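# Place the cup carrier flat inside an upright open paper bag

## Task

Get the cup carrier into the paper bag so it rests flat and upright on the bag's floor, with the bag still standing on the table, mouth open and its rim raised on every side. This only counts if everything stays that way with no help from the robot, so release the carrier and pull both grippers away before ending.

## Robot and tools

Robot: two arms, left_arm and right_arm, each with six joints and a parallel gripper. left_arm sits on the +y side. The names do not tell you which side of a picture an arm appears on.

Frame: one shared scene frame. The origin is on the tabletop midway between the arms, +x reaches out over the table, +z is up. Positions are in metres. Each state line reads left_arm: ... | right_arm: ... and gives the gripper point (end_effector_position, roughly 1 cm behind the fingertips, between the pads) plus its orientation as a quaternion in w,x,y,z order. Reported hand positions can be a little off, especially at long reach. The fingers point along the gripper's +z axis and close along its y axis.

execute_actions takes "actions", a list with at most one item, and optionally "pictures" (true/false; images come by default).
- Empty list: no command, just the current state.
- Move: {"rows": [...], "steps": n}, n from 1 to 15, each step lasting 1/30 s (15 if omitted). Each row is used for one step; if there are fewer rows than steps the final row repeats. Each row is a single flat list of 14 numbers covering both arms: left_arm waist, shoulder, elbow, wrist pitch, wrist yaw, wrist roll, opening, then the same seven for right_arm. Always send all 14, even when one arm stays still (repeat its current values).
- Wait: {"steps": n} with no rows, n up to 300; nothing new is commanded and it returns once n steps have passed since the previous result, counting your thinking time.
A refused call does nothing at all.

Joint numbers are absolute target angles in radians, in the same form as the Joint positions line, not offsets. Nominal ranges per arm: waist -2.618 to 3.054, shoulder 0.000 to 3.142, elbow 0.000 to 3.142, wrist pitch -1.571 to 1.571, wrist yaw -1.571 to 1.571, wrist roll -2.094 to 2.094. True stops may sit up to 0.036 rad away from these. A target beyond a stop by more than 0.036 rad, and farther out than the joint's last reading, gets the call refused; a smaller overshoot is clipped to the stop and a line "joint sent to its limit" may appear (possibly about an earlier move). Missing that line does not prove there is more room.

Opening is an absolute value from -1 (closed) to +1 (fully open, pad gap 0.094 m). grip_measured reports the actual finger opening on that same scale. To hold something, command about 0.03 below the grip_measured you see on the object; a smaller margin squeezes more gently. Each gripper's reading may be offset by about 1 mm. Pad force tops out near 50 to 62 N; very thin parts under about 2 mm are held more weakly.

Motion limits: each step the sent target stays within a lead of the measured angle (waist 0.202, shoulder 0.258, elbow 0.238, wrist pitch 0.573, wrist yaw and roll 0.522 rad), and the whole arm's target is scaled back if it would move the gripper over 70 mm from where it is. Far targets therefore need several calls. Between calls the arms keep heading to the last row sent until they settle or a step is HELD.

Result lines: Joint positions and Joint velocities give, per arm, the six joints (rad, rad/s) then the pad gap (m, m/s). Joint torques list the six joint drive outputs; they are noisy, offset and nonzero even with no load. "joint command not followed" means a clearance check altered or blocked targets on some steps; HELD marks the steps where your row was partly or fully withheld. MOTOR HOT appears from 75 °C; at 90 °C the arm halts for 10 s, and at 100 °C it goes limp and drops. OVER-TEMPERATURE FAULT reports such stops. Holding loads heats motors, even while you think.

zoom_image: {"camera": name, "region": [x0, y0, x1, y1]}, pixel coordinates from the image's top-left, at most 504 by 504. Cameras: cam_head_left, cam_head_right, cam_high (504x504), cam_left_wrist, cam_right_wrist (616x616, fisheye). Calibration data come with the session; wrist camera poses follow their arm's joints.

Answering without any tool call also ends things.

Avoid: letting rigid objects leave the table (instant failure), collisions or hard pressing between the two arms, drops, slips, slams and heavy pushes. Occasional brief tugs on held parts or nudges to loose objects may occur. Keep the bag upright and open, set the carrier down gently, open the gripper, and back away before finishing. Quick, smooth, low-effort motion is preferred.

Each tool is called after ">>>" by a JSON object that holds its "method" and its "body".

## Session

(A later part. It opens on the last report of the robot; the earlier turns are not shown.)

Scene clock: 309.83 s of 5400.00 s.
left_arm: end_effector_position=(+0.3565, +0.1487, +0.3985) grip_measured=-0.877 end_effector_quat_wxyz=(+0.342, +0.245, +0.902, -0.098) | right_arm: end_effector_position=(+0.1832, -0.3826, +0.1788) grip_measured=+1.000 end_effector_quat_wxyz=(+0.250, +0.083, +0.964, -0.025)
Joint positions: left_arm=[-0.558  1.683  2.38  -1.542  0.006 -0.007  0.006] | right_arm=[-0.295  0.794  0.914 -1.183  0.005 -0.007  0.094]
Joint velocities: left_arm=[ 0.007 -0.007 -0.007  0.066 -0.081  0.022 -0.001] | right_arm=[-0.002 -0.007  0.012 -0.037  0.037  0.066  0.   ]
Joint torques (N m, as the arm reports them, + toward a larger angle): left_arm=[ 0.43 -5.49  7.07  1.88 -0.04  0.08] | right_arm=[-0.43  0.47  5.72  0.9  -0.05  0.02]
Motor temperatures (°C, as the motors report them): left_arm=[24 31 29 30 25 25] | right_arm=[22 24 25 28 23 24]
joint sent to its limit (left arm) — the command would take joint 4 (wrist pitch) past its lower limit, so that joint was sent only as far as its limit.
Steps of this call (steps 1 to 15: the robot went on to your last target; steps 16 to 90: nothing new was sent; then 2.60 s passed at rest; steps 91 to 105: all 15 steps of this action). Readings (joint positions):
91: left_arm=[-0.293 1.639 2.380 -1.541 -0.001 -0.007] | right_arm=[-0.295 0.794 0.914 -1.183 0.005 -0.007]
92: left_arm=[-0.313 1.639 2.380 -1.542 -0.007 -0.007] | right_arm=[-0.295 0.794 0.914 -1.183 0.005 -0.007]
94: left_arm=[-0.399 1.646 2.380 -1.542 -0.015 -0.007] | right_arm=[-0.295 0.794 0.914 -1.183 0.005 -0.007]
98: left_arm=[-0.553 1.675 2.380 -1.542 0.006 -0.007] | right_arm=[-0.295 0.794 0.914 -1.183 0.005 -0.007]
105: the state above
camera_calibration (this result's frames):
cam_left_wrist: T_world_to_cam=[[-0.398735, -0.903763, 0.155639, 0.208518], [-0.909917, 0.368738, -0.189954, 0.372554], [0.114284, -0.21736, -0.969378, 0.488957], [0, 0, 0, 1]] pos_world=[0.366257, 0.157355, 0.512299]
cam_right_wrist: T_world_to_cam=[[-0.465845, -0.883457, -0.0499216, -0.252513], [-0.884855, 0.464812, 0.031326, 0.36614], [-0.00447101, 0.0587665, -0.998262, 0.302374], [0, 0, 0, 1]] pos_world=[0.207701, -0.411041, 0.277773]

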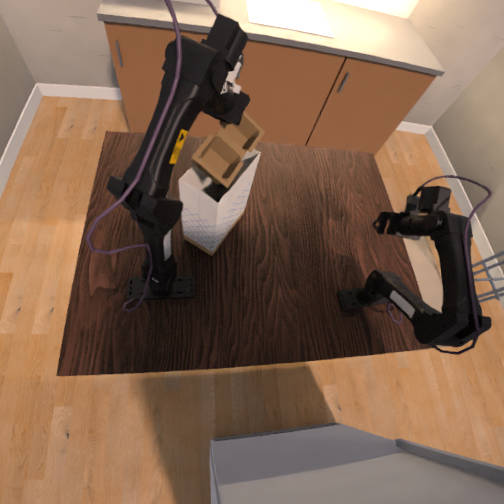

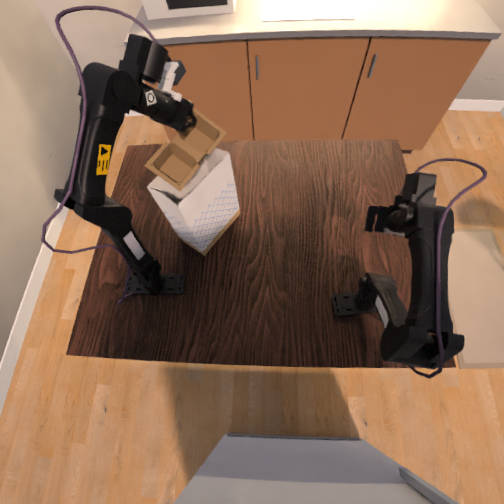

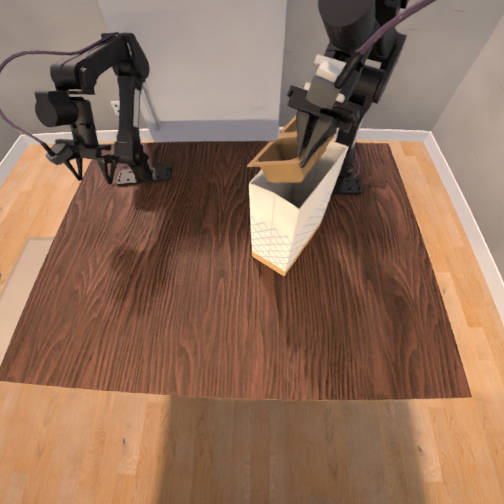

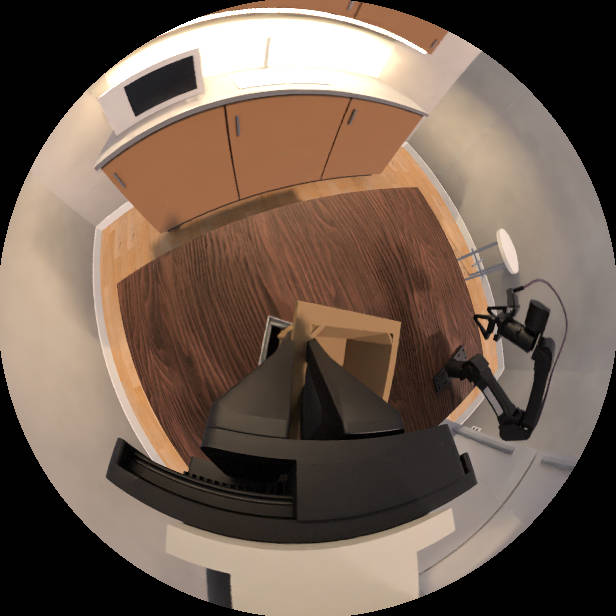

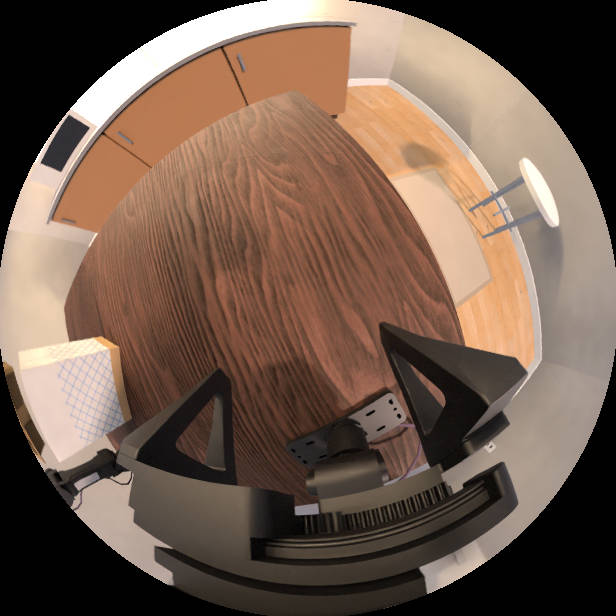

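>>> {"method": "execute_actions", "body": {"actions": [{"rows":[[-0.505,1.665,2.4,-1.56,0,0.3,-1,-0.3,0.8,0.9,-1.2,0,0,1]],"steps":15}]}}

Scene clock: 331.23 s of 5400.00 s.
left_arm: end_effector_position=(+0.3655, +0.1646, +0.4027) grip_measured=-0.877 end_effector_quat_wxyz=(+0.360, +0.349, +0.864, -0.038) | right_arm: end_effector_position=(+0.1832, -0.3826, +0.1788) grip_measured=+1.000 end_effector_quat_wxyz=(+0.250, +0.083, +0.964, -0.025)
Joint positions: left_arm=[-0.511  1.684  2.395 -1.541 -0.     0.28   0.006] | right_arm=[-0.295  0.794  0.914 -1.183  0.005 -0.007  0.094]
Joint velocities: left_arm=[-0.007  0.002  0.012 -0.007 -0.007 -0.007  0.   ] | right_arm=[-0.002 -0.012 -0.002 -0.037 -0.007  0.007  0.   ]
Joint torques (N m, as the arm reports them, + toward a larger angle): left_arm=[ 0.35 -6.62  5.67  1.9   0.03  0.12] | right_arm=[-0.39  0.72  5.51  0.96 -0.06  0.05]
Motor temperatures (°C, as the motors report them): left_arm=[24 31 29 30 25 25] | right_arm=[22 24 25 28 23 24]
joint sent to its limit (left arm) — the command would take joint 4 (wrist pitch) past its lower limit, so that joint was sent only as far as its limit.
Steps of this call (steps 1 to 15: the robot went on to your last target; steps 16 to 160: nothing new was sent; then 15.57 s passed at rest; steps 161 to 175: all 15 steps of this action). Readings (joint positions):
161: left_arm=[-0.549 1.684 2.395 -1.541 0.001 0.040] | right_arm=[-0.295 0.794 0.914 -1.183 0.005 -0.007]
162: left_arm=[-0.539 1.684 2.395 -1.541 0.002 0.090] | right_arm=[-0.295 0.794 0.914 -1.183 0.005 -0.007]
164: left_arm=[-0.519 1.684 2.395 -1.541 0.001 0.162] | right_arm=[-0.295 0.794 0.914 -1.183 0.005 -0.007]
168: left_arm=[-0.511 1.684 2.395 -1.541 -0.000 0.238] | right_arm=[-0.295 0.794 0.914 -1.183 0.005 -0.007]
175: the state above
camera_calibration (this result's frames):
cam_left_wrist: T_world_to_cam=[[-0.546369, -0.836616, -0.0394218, 0.347237], [-0.81422, 0.541595, -0.209094, 0.319989], [0.196282, -0.0821445, -0.977101, 0.446354], [0, 0, 0, 1]] pos_world=[0.36265, 0.153866, 0.516729]
cam_right_wrist: T_world_to_cam=[[-0.465845, -0.883457, -0.0499216, -0.252513], [-0.884855, 0.464812, 0.031326, 0.36614], [-0.00447101, 0.0587665, -0.998262, 0.302374], [0, 0, 0, 1]] pos_world=[0.207701, -0.411041, 0.277773]

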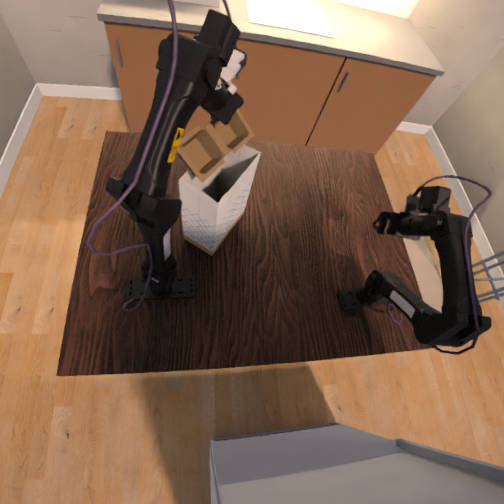

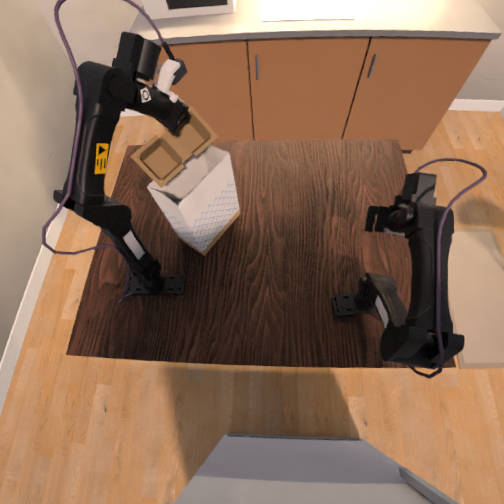

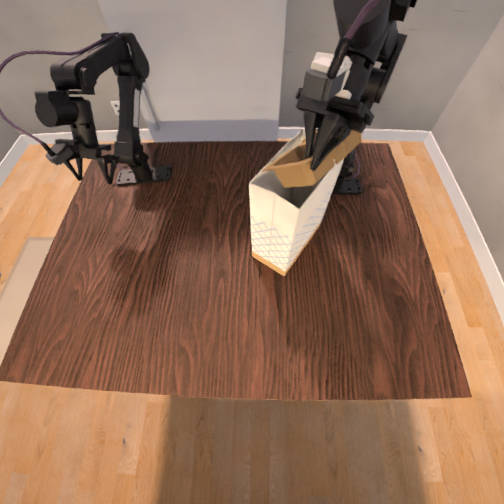

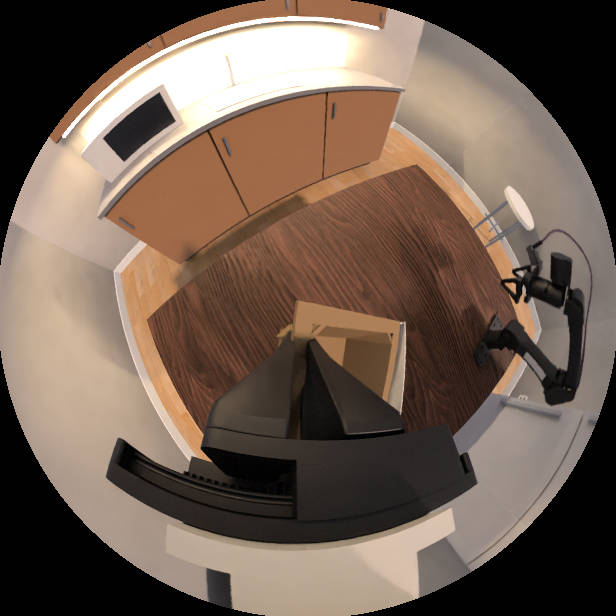

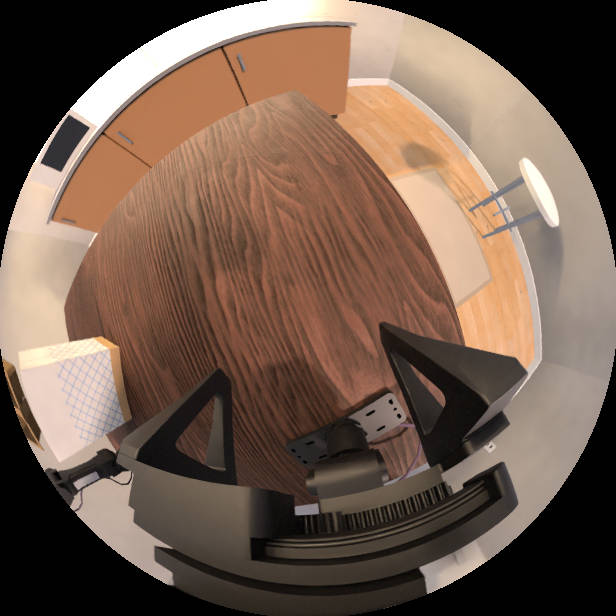

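>>> {"method": "execute_actions", "body": {"actions": [{"rows":[[-0.505,1.66,2.35,-1.53,0,0.3,-1,-0.3,0.8,0.9,-1.2,0,0,1],[-0.505,1.65,2.3,-1.5,0,0.3,-1,-0.3,0.8,0.9,-1.2,0,0,1],[-0.505,1.64,2.25,-1.47,0,0.3,-1,-0.3,0.8,0.9,-1.2,0,0,1],[-0.505,1.63,2.21,-1.45,0,0.3,-1,-0.3,0.8,0.9,-1.2,0,0,1],[-0.505,1.62,2.17,-1.42,0,0.3,-1,-0.3,0.8,0.9,-1.2,0,0,1]],"steps":15}]}}

Scene clock: 348.87 s of 5400.00 s.
left_arm: end_effector_position=(+0.3710, +0.1616, +0.3629) grip_measured=-0.877 end_effector_quat_wxyz=(+0.323, +0.359, +0.875, -0.032) | right_arm: end_effector_position=(+0.1832, -0.3826, +0.1788) grip_measured=+1.000 end_effector_quat_wxyz=(+0.250, +0.083, +0.964, -0.025)
Joint positions: left_arm=[-0.511  1.64   2.178 -1.449 -0.     0.291  0.006] | right_arm=[-0.295  0.794  0.914 -1.183  0.005 -0.007  0.094]
Joint velocities: left_arm=[-0.007  0.002  0.007  0.11  -0.051 -0.066  0.   ] | right_arm=[-0.002  0.007  0.007  0.081  0.081  0.007  0.   ]
Joint torques (N m, as the arm reports them, + toward a larger angle): left_arm=[ 0.3  -7.23  5.31  2.21  0.02  0.11] | right_arm=[-0.55  0.6   5.44  0.92 -0.04  0.01]
Motor temperatures (°C, as the motors report them): left_arm=[24 32 28 31 25 25] | right_arm=[22 24 25 28 23 24]
joint sent to its limit (left arm) — the command would take joint 4 (wrist pitch) past its lower limit, so that joint was sent only as far as its limit.
Steps of this call (steps 1 to 30: the robot went on to your last target; steps 31 to 90: nothing new was sent; then 14.13 s passed at rest; steps 91 to 105: all 15 steps of this action). Readings (joint positions):
91: left_arm=[-0.511 1.683 2.390 -1.540 -0.000 0.290] | right_arm=[-0.295 0.794 0.914 -1.183 0.005 -0.007]
92: left_arm=[-0.511 1.676 2.371 -1.532 -0.000 0.290] | right_arm=[-0.295 0.794 0.914 -1.183 0.005 -0.007]
94: left_arm=[-0.511 1.654 2.300 -1.508 -0.000 0.290] | right_arm=[-0.295 0.794 0.914 -1.183 0.005 -0.007]
98: left_arm=[-0.511 1.640 2.190 -1.476 -0.000 0.291] | right_arm=[-0.295 0.794 0.914 -1.183 0.005 -0.007]
105: the state above
camera_calibration (this result's frames):
cam_left_wrist: T_world_to_cam=[[-0.556038, -0.830246, -0.0389019, 0.348604], [-0.820917, 0.55591, -0.130612, 0.289455], [0.130066, -0.0406901, -0.99067, 0.428972], [0, 0, 0, 1]] pos_world=[0.375661, 0.145971, 0.476338]
cam_right_wrist: T_world_to_cam=[[-0.465845, -0.883457, -0.0499216, -0.252513], [-0.884855, 0.464812, 0.031326, 0.36614], [-0.00447101, 0.0587665, -0.998262, 0.302374], [0, 0, 0, 1]] pos_world=[0.207701, -0.411041, 0.277773]

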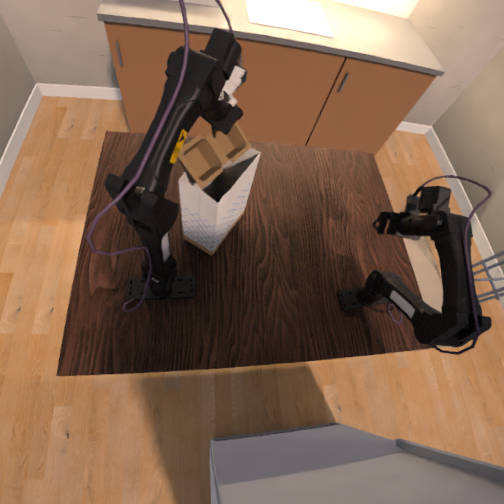

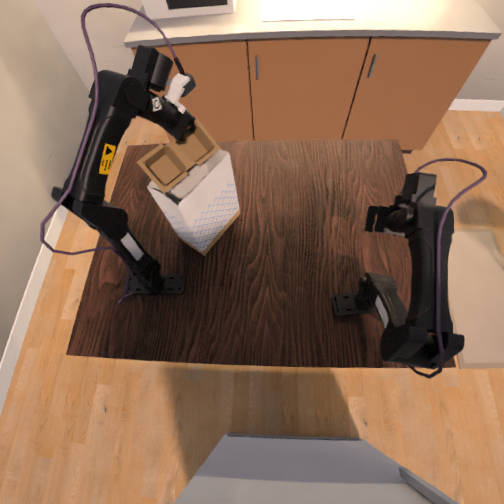

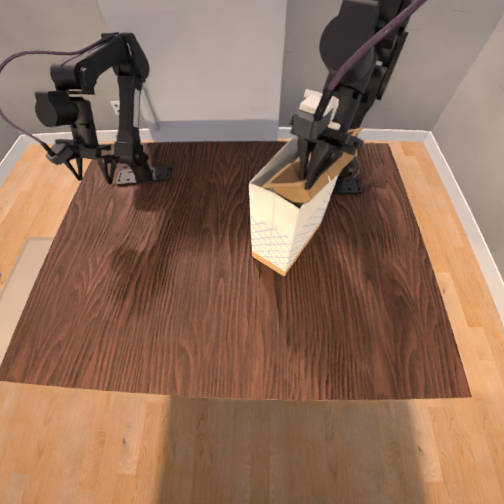

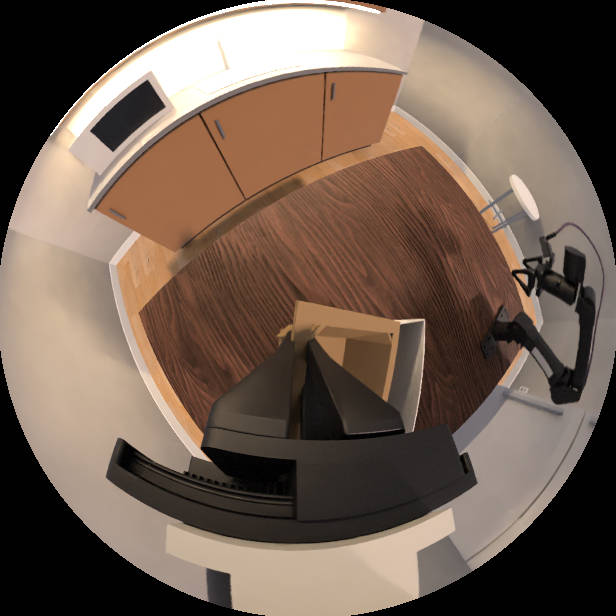

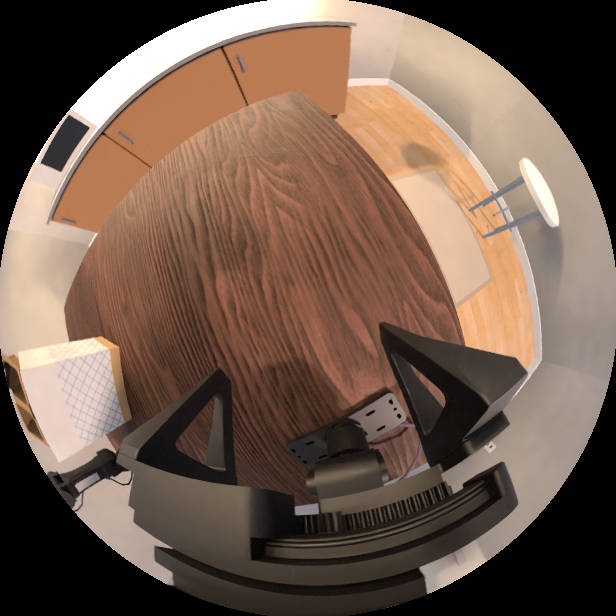

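>>> {"method": "execute_actions", "body": {"actions": [{"rows":[[-0.505,1.565,2.17,-1.45,0,0.3,-1,-0.3,0.8,0.9,-1.2,0,0,1],[-0.505,1.565,2.17,-1.45,0,0.3,-1,-0.3,0.8,0.9,-1.2,0,0,1],[-0.505,1.565,2.17,-1.45,0,0.3,-1,-0.3,0.8,0.9,-1.2,0,0,1],[-0.505,1.565,2.17,-1.45,0,0.3,-1,-0.3,0.8,0.9,-1.2,0,0,1],[-0.505,1.565,2.17,-1.45,0,0.3,-1,-0.3,0.8,0.9,-1.2,0,0,1],[-0.55,1.565,2.17,-1.45,0,0.27,-1,-0.3,0.8,0.9,-1.2,0,0,1]],"steps":15}]}}

Scene clock: 356.17 s of 5400.00 s.
left_arm: end_effector_position=(+0.3525, +0.1590, +0.3861) grip_measured=-0.877 end_effector_quat_wxyz=(+0.356, +0.365, +0.860, -0.041) | right_arm: end_effector_position=(+0.1832, -0.3826, +0.1788) grip_measured=+1.000 end_effector_quat_wxyz=(+0.250, +0.083, +0.964, -0.025)
Joint positions: left_arm=[-0.543  1.576  2.178 -1.441 -0.002  0.283  0.006] | right_arm=[-0.295  0.794  0.914 -1.183  0.005 -0.007  0.094]
Joint velocities: left_arm=[-0.012 -0.002  0.002  0.022 -0.007 -0.051 -0.   ] | right_arm=[-0.012 -0.002  0.002 -0.022 -0.037  0.066  0.   ]
Joint torques (N m, as the arm reports them, + toward a larger angle): left_arm=[-0.59 -5.32  4.9   1.94  0.05 -0.07] | right_arm=[-0.48  0.25  5.61  0.91 -0.02  0.03]
Motor temperatures (°C, as the motors report them): left_arm=[24 33 28 31 25 25] | right_arm=[22 24 25 28 23 24]
Steps of this call (steps 1 to 15: the robot went on to your last target; steps 16 to 90: nothing new was sent; then 3.80 s passed at rest; steps 91 to 105: all 15 steps of this action). Readings (joint positions):
91: left_arm=[-0.511 1.636 2.178 -1.441 -0.000 0.291] | right_arm=[-0.295 0.794 0.914 -1.183 0.005 -0.007]
92: left_arm=[-0.511 1.630 2.178 -1.441 -0.000 0.291] | right_arm=[-0.295 0.794 0.914 -1.183 0.005 -0.007]
94: left_arm=[-0.511 1.611 2.178 -1.441 -0.000 0.291] | right_arm=[-0.295 0.794 0.914 -1.183 0.005 -0.007]
98: left_arm=[-0.531 1.579 2.178 -1.441 -0.003 0.286] | right_arm=[-0.295 0.794 0.914 -1.183 0.005 -0.007]
105: the state above
camera_calibration (this result's frames):
cam_left_wrist: T_world_to_cam=[[-0.574135, -0.817662, -0.0423927, 0.342714], [-0.796779, 0.569888, -0.200925, 0.29513], [0.188448, -0.0815807, -0.978689, 0.435484], [0, 0, 0, 1]] pos_world=[0.349851, 0.147561, 0.500031]
cam_right_wrist: T_world_to_cam=[[-0.465845, -0.883457, -0.0499216, -0.252513], [-0.884855, 0.464812, 0.031326, 0.36614], [-0.00447101, 0.0587665, -0.998262, 0.302374], [0, 0, 0, 1]] pos_world=[0.207701, -0.411041, 0.277773]

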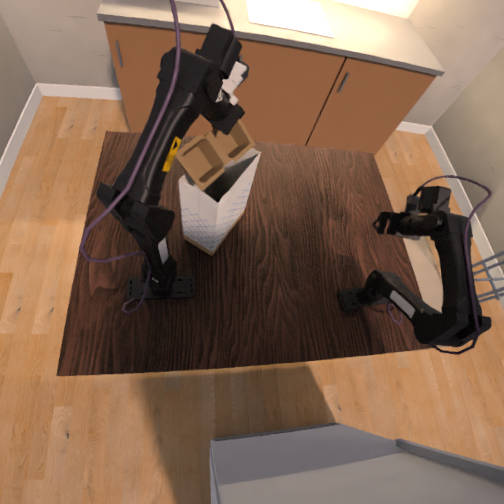

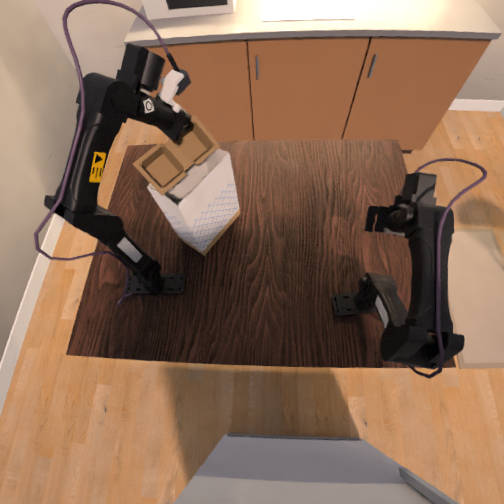

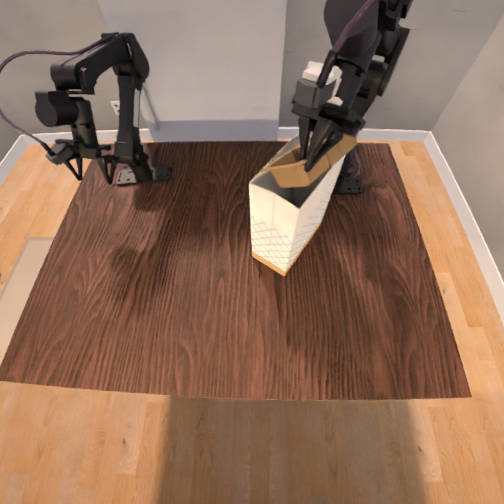

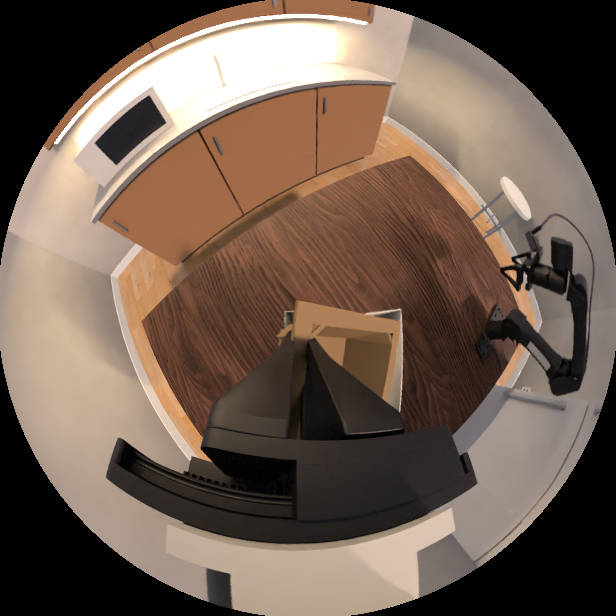

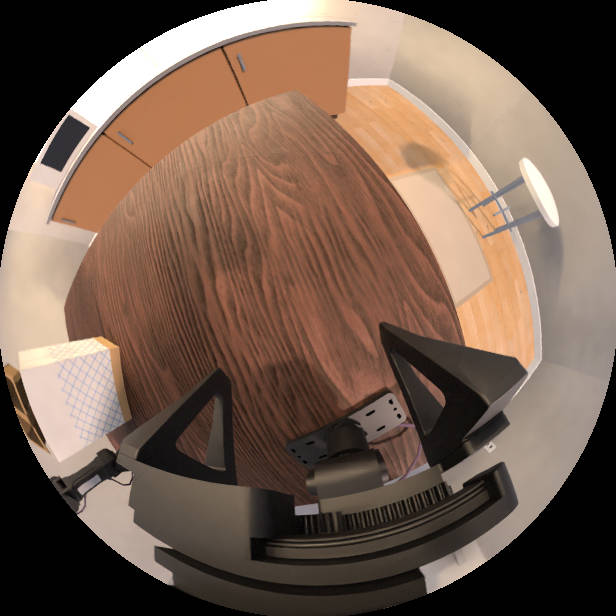

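>>> {"method": "execute_actions", "body": {"actions": [{"rows":[[-0.55,1.57,2.13,-1.42,0,0.27,-1,-0.3,0.8,0.9,-1.2,0,0,1],[-0.55,1.565,2.09,-1.39,0,0.27,-1,-0.3,0.8,0.9,-1.2,0,0,1],[-0.55,1.56,2.05,-1.36,0,0.27,-1,-0.3,0.8,0.9,-1.2,0,0,1],[-0.55,1.55,2.01,-1.33,0,0.27,-1,-0.3,0.8,0.9,-1.2,0,0,1],[-0.55,1.54,1.97,-1.31,0,0.27,-1,-0.3,0.8,0.9,-1.2,0,0,1]],"steps":15}]}}

Scene clock: 362.40 s of 5400.00 s.
left_arm: end_effector_position=(+0.3628, +0.1530, +0.3387) grip_measured=-0.877 end_effector_quat_wxyz=(+0.317, +0.369, +0.873, -0.037) | right_arm: end_effector_position=(+0.1832, -0.3826, +0.1788) grip_measured=+1.000 end_effector_quat_wxyz=(+0.250, +0.083, +0.964, -0.025)
Joint positions: left_arm=[-0.543  1.56   1.976 -1.338 -0.002  0.28   0.006] | right_arm=[-0.295  0.794  0.914 -1.183  0.005 -0.007  0.094]
Joint velocities: left_arm=[ 0.002 -0.012  0.002  0.095 -0.022 -0.051 -0.   ] | right_arm=[-0.007 -0.002  0.002 -0.066 -0.066  0.022  0.   ]
Joint torques (N m, as the arm reports them, + toward a larger angle): left_arm=[-0.53 -6.54  6.02  2.17  0.06 -0.05] | right_arm=[-0.26  0.64  5.52  0.91  0.01  0.02]
Motor temperatures (°C, as the motors report them): left_arm=[24 33 28 31 25 25] | right_arm=[22 24 25 28 23 24]
Steps of this call (steps 1 to 15: the robot went on to your last target; steps 16 to 90: nothing new was sent; then 2.73 s passed at rest; steps 91 to 105: all 15 steps of this action). Readings (joint positions):
91: left_arm=[-0.543 1.576 2.173 -1.439 -0.002 0.282] | right_arm=[-0.295 0.794 0.914 -1.183 0.005 -0.007]
92: left_arm=[-0.543 1.573 2.158 -1.430 -0.002 0.282] | right_arm=[-0.295 0.794 0.914 -1.183 0.005 -0.007]
94: left_arm=[-0.543 1.563 2.098 -1.401 -0.002 0.282] | right_arm=[-0.295 0.794 0.914 -1.183 0.005 -0.007]
98: left_arm=[-0.543 1.559 1.987 -1.365 -0.002 0.281] | right_arm=[-0.295 0.794 0.914 -1.183 0.005 -0.007]
105: the state above
camera_calibration (this result's frames):
cam_left_wrist: T_world_to_cam=[[-0.574694, -0.817718, -0.0326289, 0.338705], [-0.809955, 0.574036, -0.120234, 0.274056], [0.117048, -0.0426699, -0.992209, 0.411222], [0, 0, 0, 1]] pos_world=[0.368492, 0.137194, 0.452021]
cam_right_wrist: T_world_to_cam=[[-0.465845, -0.883457, -0.0499216, -0.252513], [-0.884855, 0.464812, 0.031326, 0.36614], [-0.00447101, 0.0587665, -0.998262, 0.302374], [0, 0, 0, 1]] pos_world=[0.207701, -0.411041, 0.277773]

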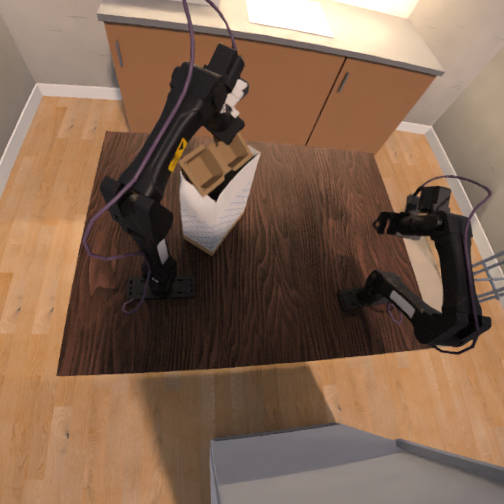

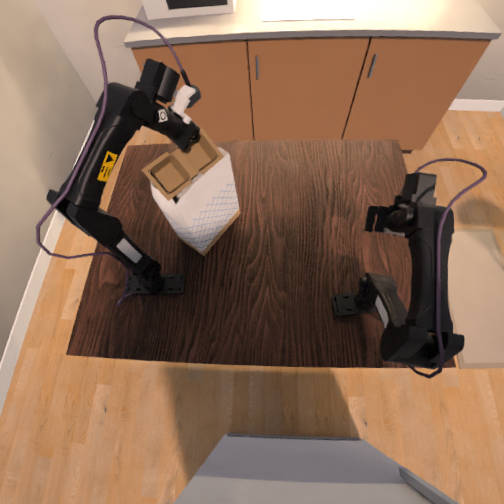

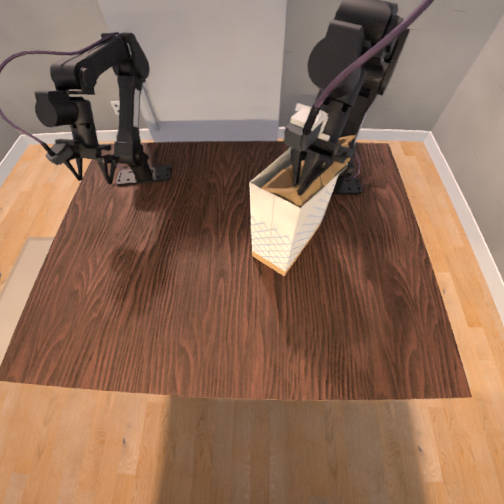

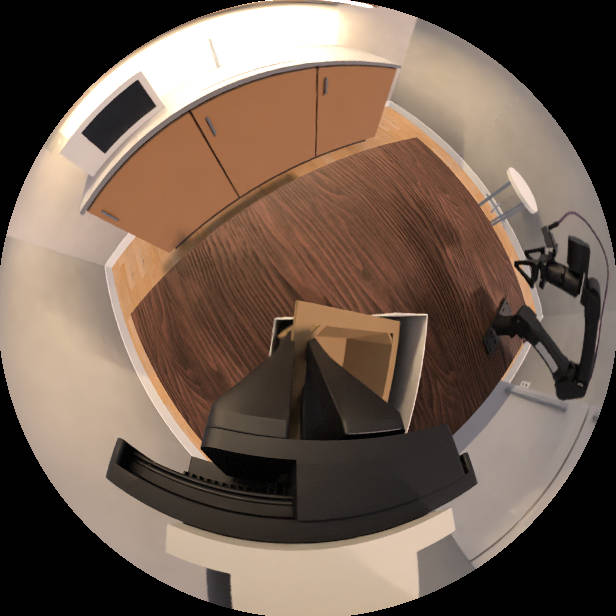

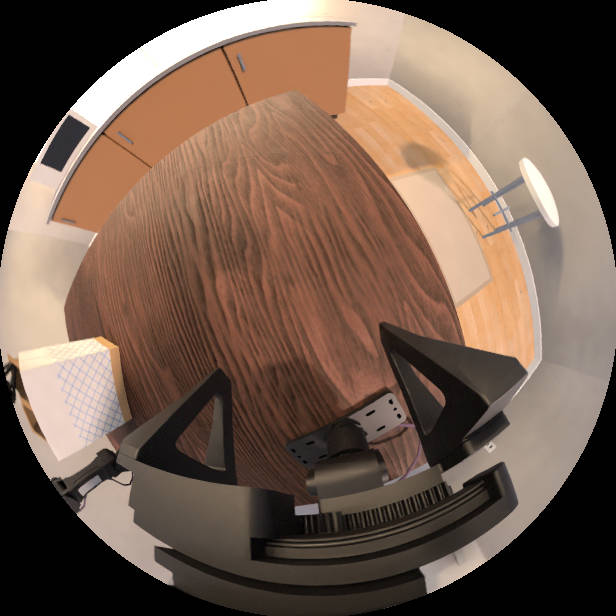

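>>> {"method": "execute_actions", "body": {"actions": [{"rows":[[-0.56,1.5,1.85,-1.27,0,0.27,-1,-0.3,0.8,0.9,-1.2,0,0,1],[-0.56,1.48,1.78,-1.23,0,0.27,-1,-0.3,0.8,0.9,-1.2,0,0,1]],"steps":15}]}}

Scene clock: 377.77 s of 5400.00 s.
left_arm: end_effector_position=(+0.3546, +0.1544, +0.3062) grip_measured=-0.877 end_effector_quat_wxyz=(+0.295, +0.374, +0.878, -0.036) | right_arm: end_effector_position=(+0.1832, -0.3826, +0.1788) grip_measured=+1.000 end_effector_quat_wxyz=(+0.250, +0.083, +0.964, -0.025)
Joint positions: left_arm=[-0.551  1.5    1.795 -1.262 -0.002  0.278  0.006] | right_arm=[-0.295  0.794  0.914 -1.183  0.005 -0.007  0.094]
Joint velocities: left_arm=[-0.002 -0.007 -0.002  0.022  0.007 -0.051  0.   ] | right_arm=[ 0.007  0.012 -0.007 -0.022  0.037 -0.007  0.   ]
Joint torques (N m, as the arm reports them, + toward a larger angle): left_arm=[-0.66 -6.53  5.48  2.24  0.04 -0.05] | right_arm=[-0.52  0.55  5.63  0.9  -0.02  0.08]
Motor temperatures (°C, as the motors report them): left_arm=[24 33 28 32 25 25] | right_arm=[22 24 25 28 23 24]
Steps of this call (steps 1 to 15: the robot went on to your last target; steps 16 to 90: nothing new was sent; then 11.87 s passed at rest; steps 91 to 105: all 15 steps of this action). Readings (joint positions):
91: left_arm=[-0.544 1.549 1.953 -1.313 -0.002 0.279] | right_arm=[-0.295 0.794 0.914 -1.183 0.005 -0.007]
92: left_arm=[-0.546 1.528 1.905 -1.287 -0.002 0.279] | right_arm=[-0.295 0.794 0.914 -1.183 0.005 -0.007]
94: left_arm=[-0.549 1.502 1.829 -1.278 -0.002 0.278] | right_arm=[-0.295 0.794 0.914 -1.183 0.005 -0.007]
98: left_arm=[-0.551 1.500 1.795 -1.271 -0.002 0.278] | right_arm=[-0.295 0.794 0.914 -1.183 0.005 -0.007]
105: the state above
camera_calibration (this result's frames):
cam_left_wrist: T_world_to_cam=[[-0.581667, -0.812953, -0.0277627, 0.334306], [-0.809737, 0.581938, -0.0753328, 0.247648], [0.0773982, -0.0213382, -0.996772, 0.392172], [0, 0, 0, 1]] pos_world=[0.364631, 0.136028, 0.418843]
cam_right_wrist: T_world_to_cam=[[-0.465845, -0.883457, -0.0499216, -0.252513], [-0.884855, 0.464812, 0.031326, 0.36614], [-0.00447101, 0.0587665, -0.998262, 0.302374], [0, 0, 0, 1]] pos_world=[0.207701, -0.411041, 0.277773]

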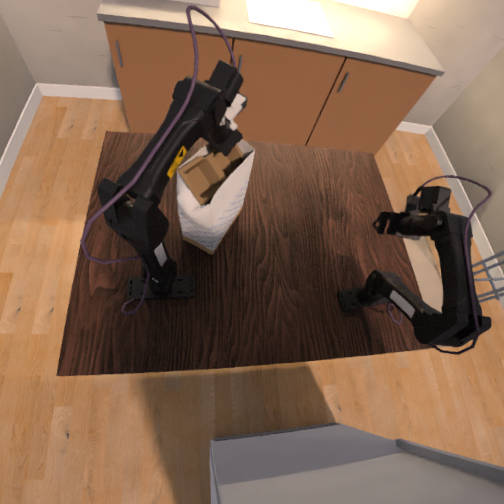

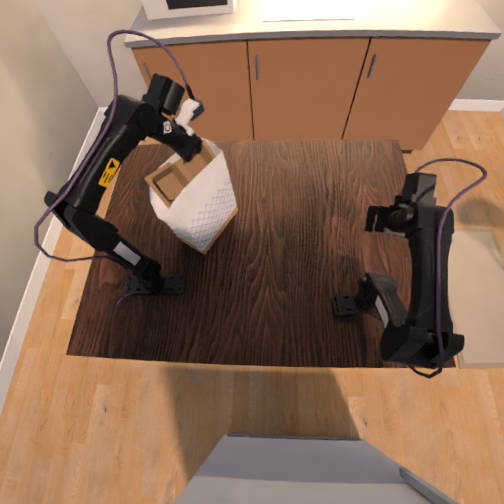

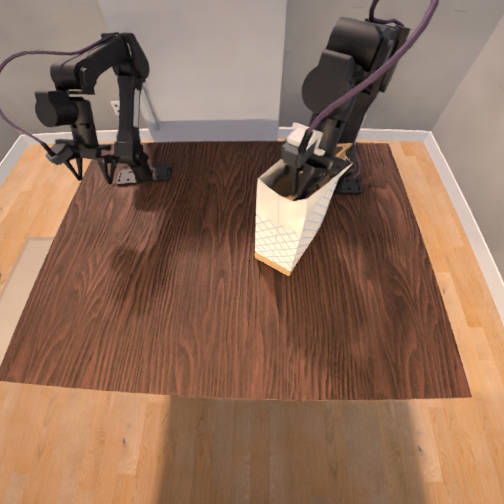

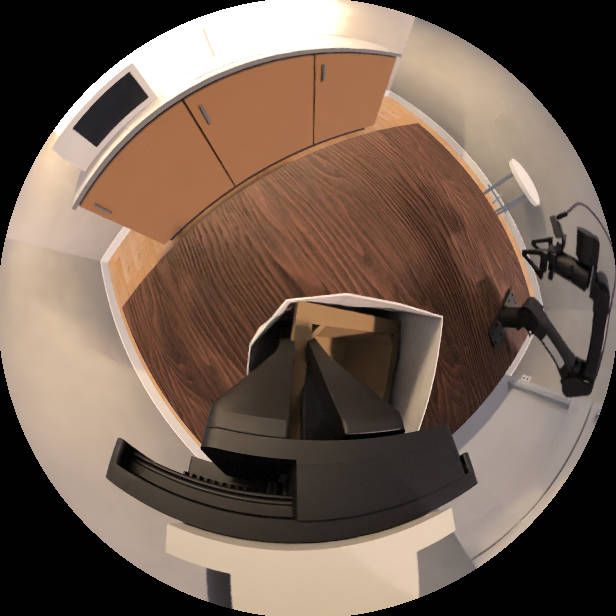

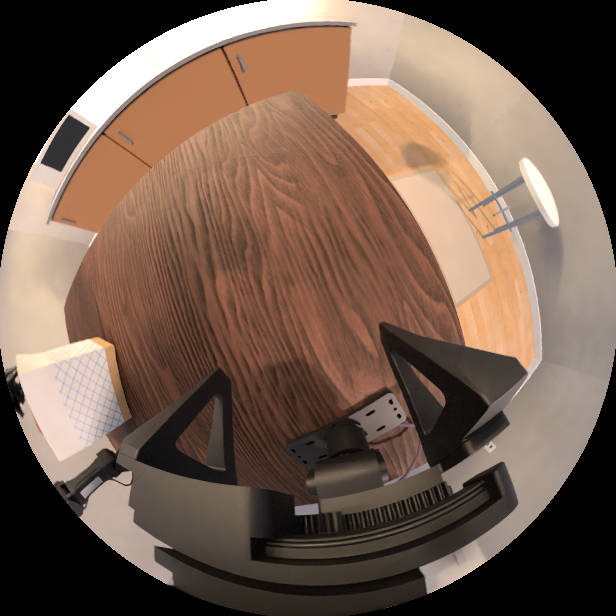

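>>> {"method": "zoom_image", "body": {"camera": "cam_head_right", "region": [120,110,280,270]}}

Region (120, 110, 280, 270) of cam_head_right's 504x504 image, scaled by 3.150, with more detail than that image has.

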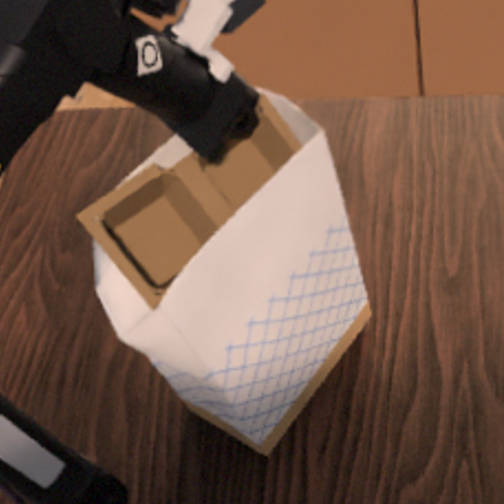

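>>> {"method": "execute_actions", "body": {"actions": [{"rows":[[-0.57,1.47,1.72,-1.2,0,0.27,-1,-0.3,0.8,0.9,-1.2,0,0,1],[-0.57,1.45,1.66,-1.15,0,0.27,-1,-0.3,0.8,0.9,-1.2,0,0,1],[-0.57,1.43,1.6,-1.1,0,0.27,-1,-0.3,0.8,0.9,-1.2,0,0,1],[-0.57,1.41,1.55,-1.06,0,0.27,-1,-0.3,0.8,0.9,-1.2,0,0,1]],"steps":15}]}}

Scene clock: 394.50 s of 5400.00 s.
left_arm: end_effector_position=(+0.3526, +0.1513, +0.2640) grip_measured=-0.877 end_effector_quat_wxyz=(+0.291, +0.379, +0.878, -0.037) | right_arm: end_effector_position=(+0.1832, -0.3826, +0.1788) grip_measured=+1.000 end_effector_quat_wxyz=(+0.250, +0.083, +0.964, -0.025)
Joint positions: left_arm=[-0.561  1.433  1.556 -1.097 -0.002  0.278  0.006] | right_arm=[-0.295  0.794  0.914 -1.183  0.005 -0.007  0.094]
Joint velocities: left_arm=[ 0.007 -0.007  0.007  0.095 -0.022 -0.051  0.   ] | right_arm=[-0.017 -0.007  0.017  0.037  0.022 -0.139  0.   ]
Joint torques (N m, as the arm reports them, + toward a larger angle): left_arm=[-0.73 -6.59  6.82  2.16  0.03 -0.04] | right_arm=[-0.54  0.51  5.52  0.87  0.    0.02]
Motor temperatures (°C, as the motors report them): left_arm=[24 33 28 32 25 25] | right_arm=[22 24 25 28 23 24]
Steps of this call (steps 1 to 15: the robot went on to your last target; steps 16 to 90: nothing new was sent; then 13.23 s passed at rest; steps 91 to 105: all 15 steps of this action). Readings (joint positions):
91: left_arm=[-0.552 1.496 1.784 -1.251 -0.002 0.278] | right_arm=[-0.295 0.794 0.914 -1.183 0.005 -0.007]
92: left_arm=[-0.554 1.485 1.756 -1.228 -0.002 0.278] | right_arm=[-0.295 0.794 0.914 -1.183 0.005 -0.007]
94: left_arm=[-0.559 1.450 1.663 -1.168 -0.002 0.278] | right_arm=[-0.295 0.794 0.914 -1.183 0.005 -0.007]
98: left_arm=[-0.561 1.433 1.561 -1.133 -0.002 0.278] | right_arm=[-0.295 0.794 0.914 -1.183 0.005 -0.007]
105: the state above
camera_calibration (this result's frames):
cam_left_wrist: T_world_to_cam=[[-0.589694, -0.807189, -0.0265929, 0.331089], [-0.804578, 0.590008, -0.0674203, 0.239557], [0.0701109, -0.0183612, -0.99737, 0.352423], [0, 0, 0, 1]] pos_world=[0.363275, 0.132381, 0.376452]
cam_right_wrist: T_world_to_cam=[[-0.465845, -0.883457, -0.0499216, -0.252513], [-0.884855, 0.464812, 0.031326, 0.36614], [-0.00447101, 0.0587665, -0.998262, 0.302374], [0, 0, 0, 1]] pos_world=[0.207701, -0.411041, 0.277773]

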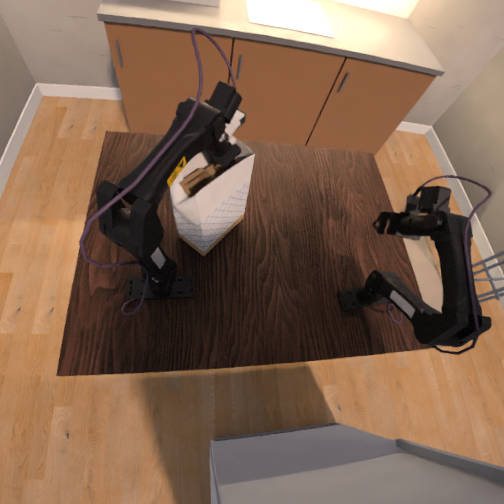

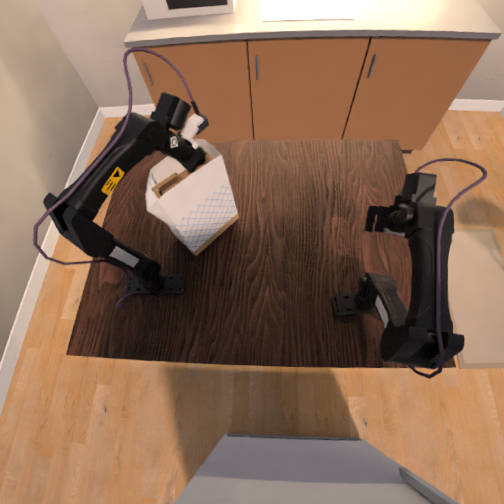

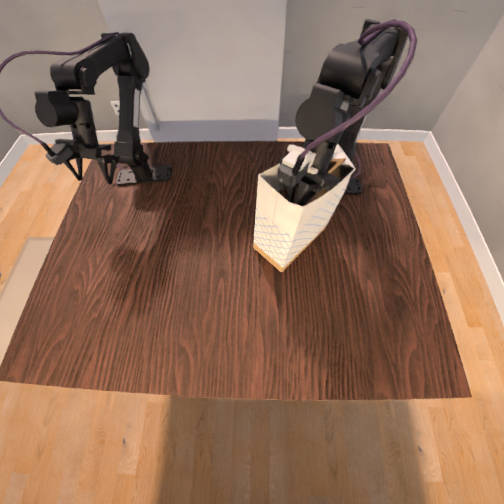

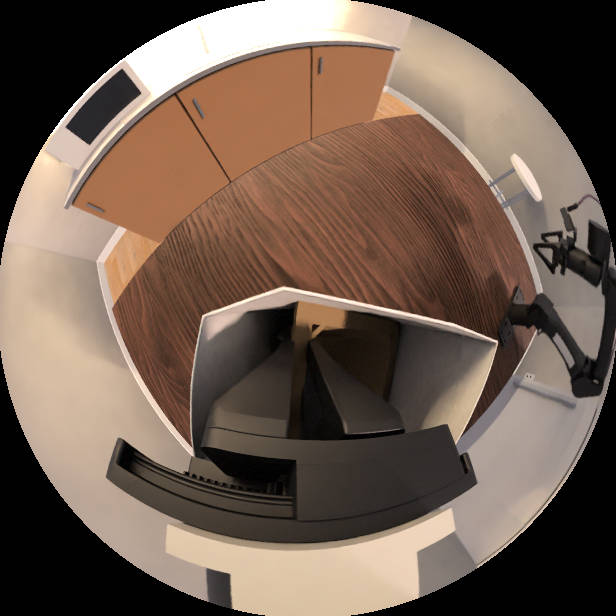

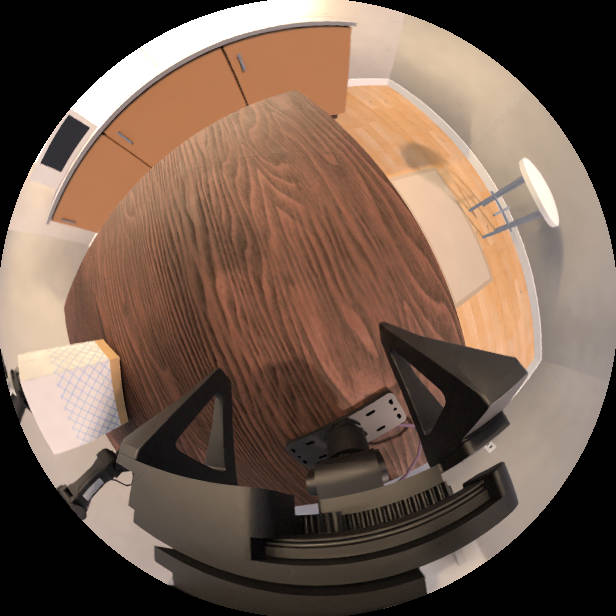

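>>> {"method": "zoom_image", "body": {"camera": "cam_head_left", "region": [140,110,280,250]}}

Region (140, 110, 280, 250) of cam_head_left's 504x504 image, scaled by 3.600, with more detail than that image has.

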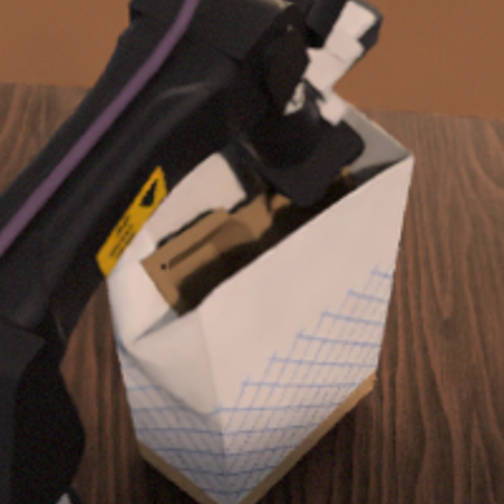

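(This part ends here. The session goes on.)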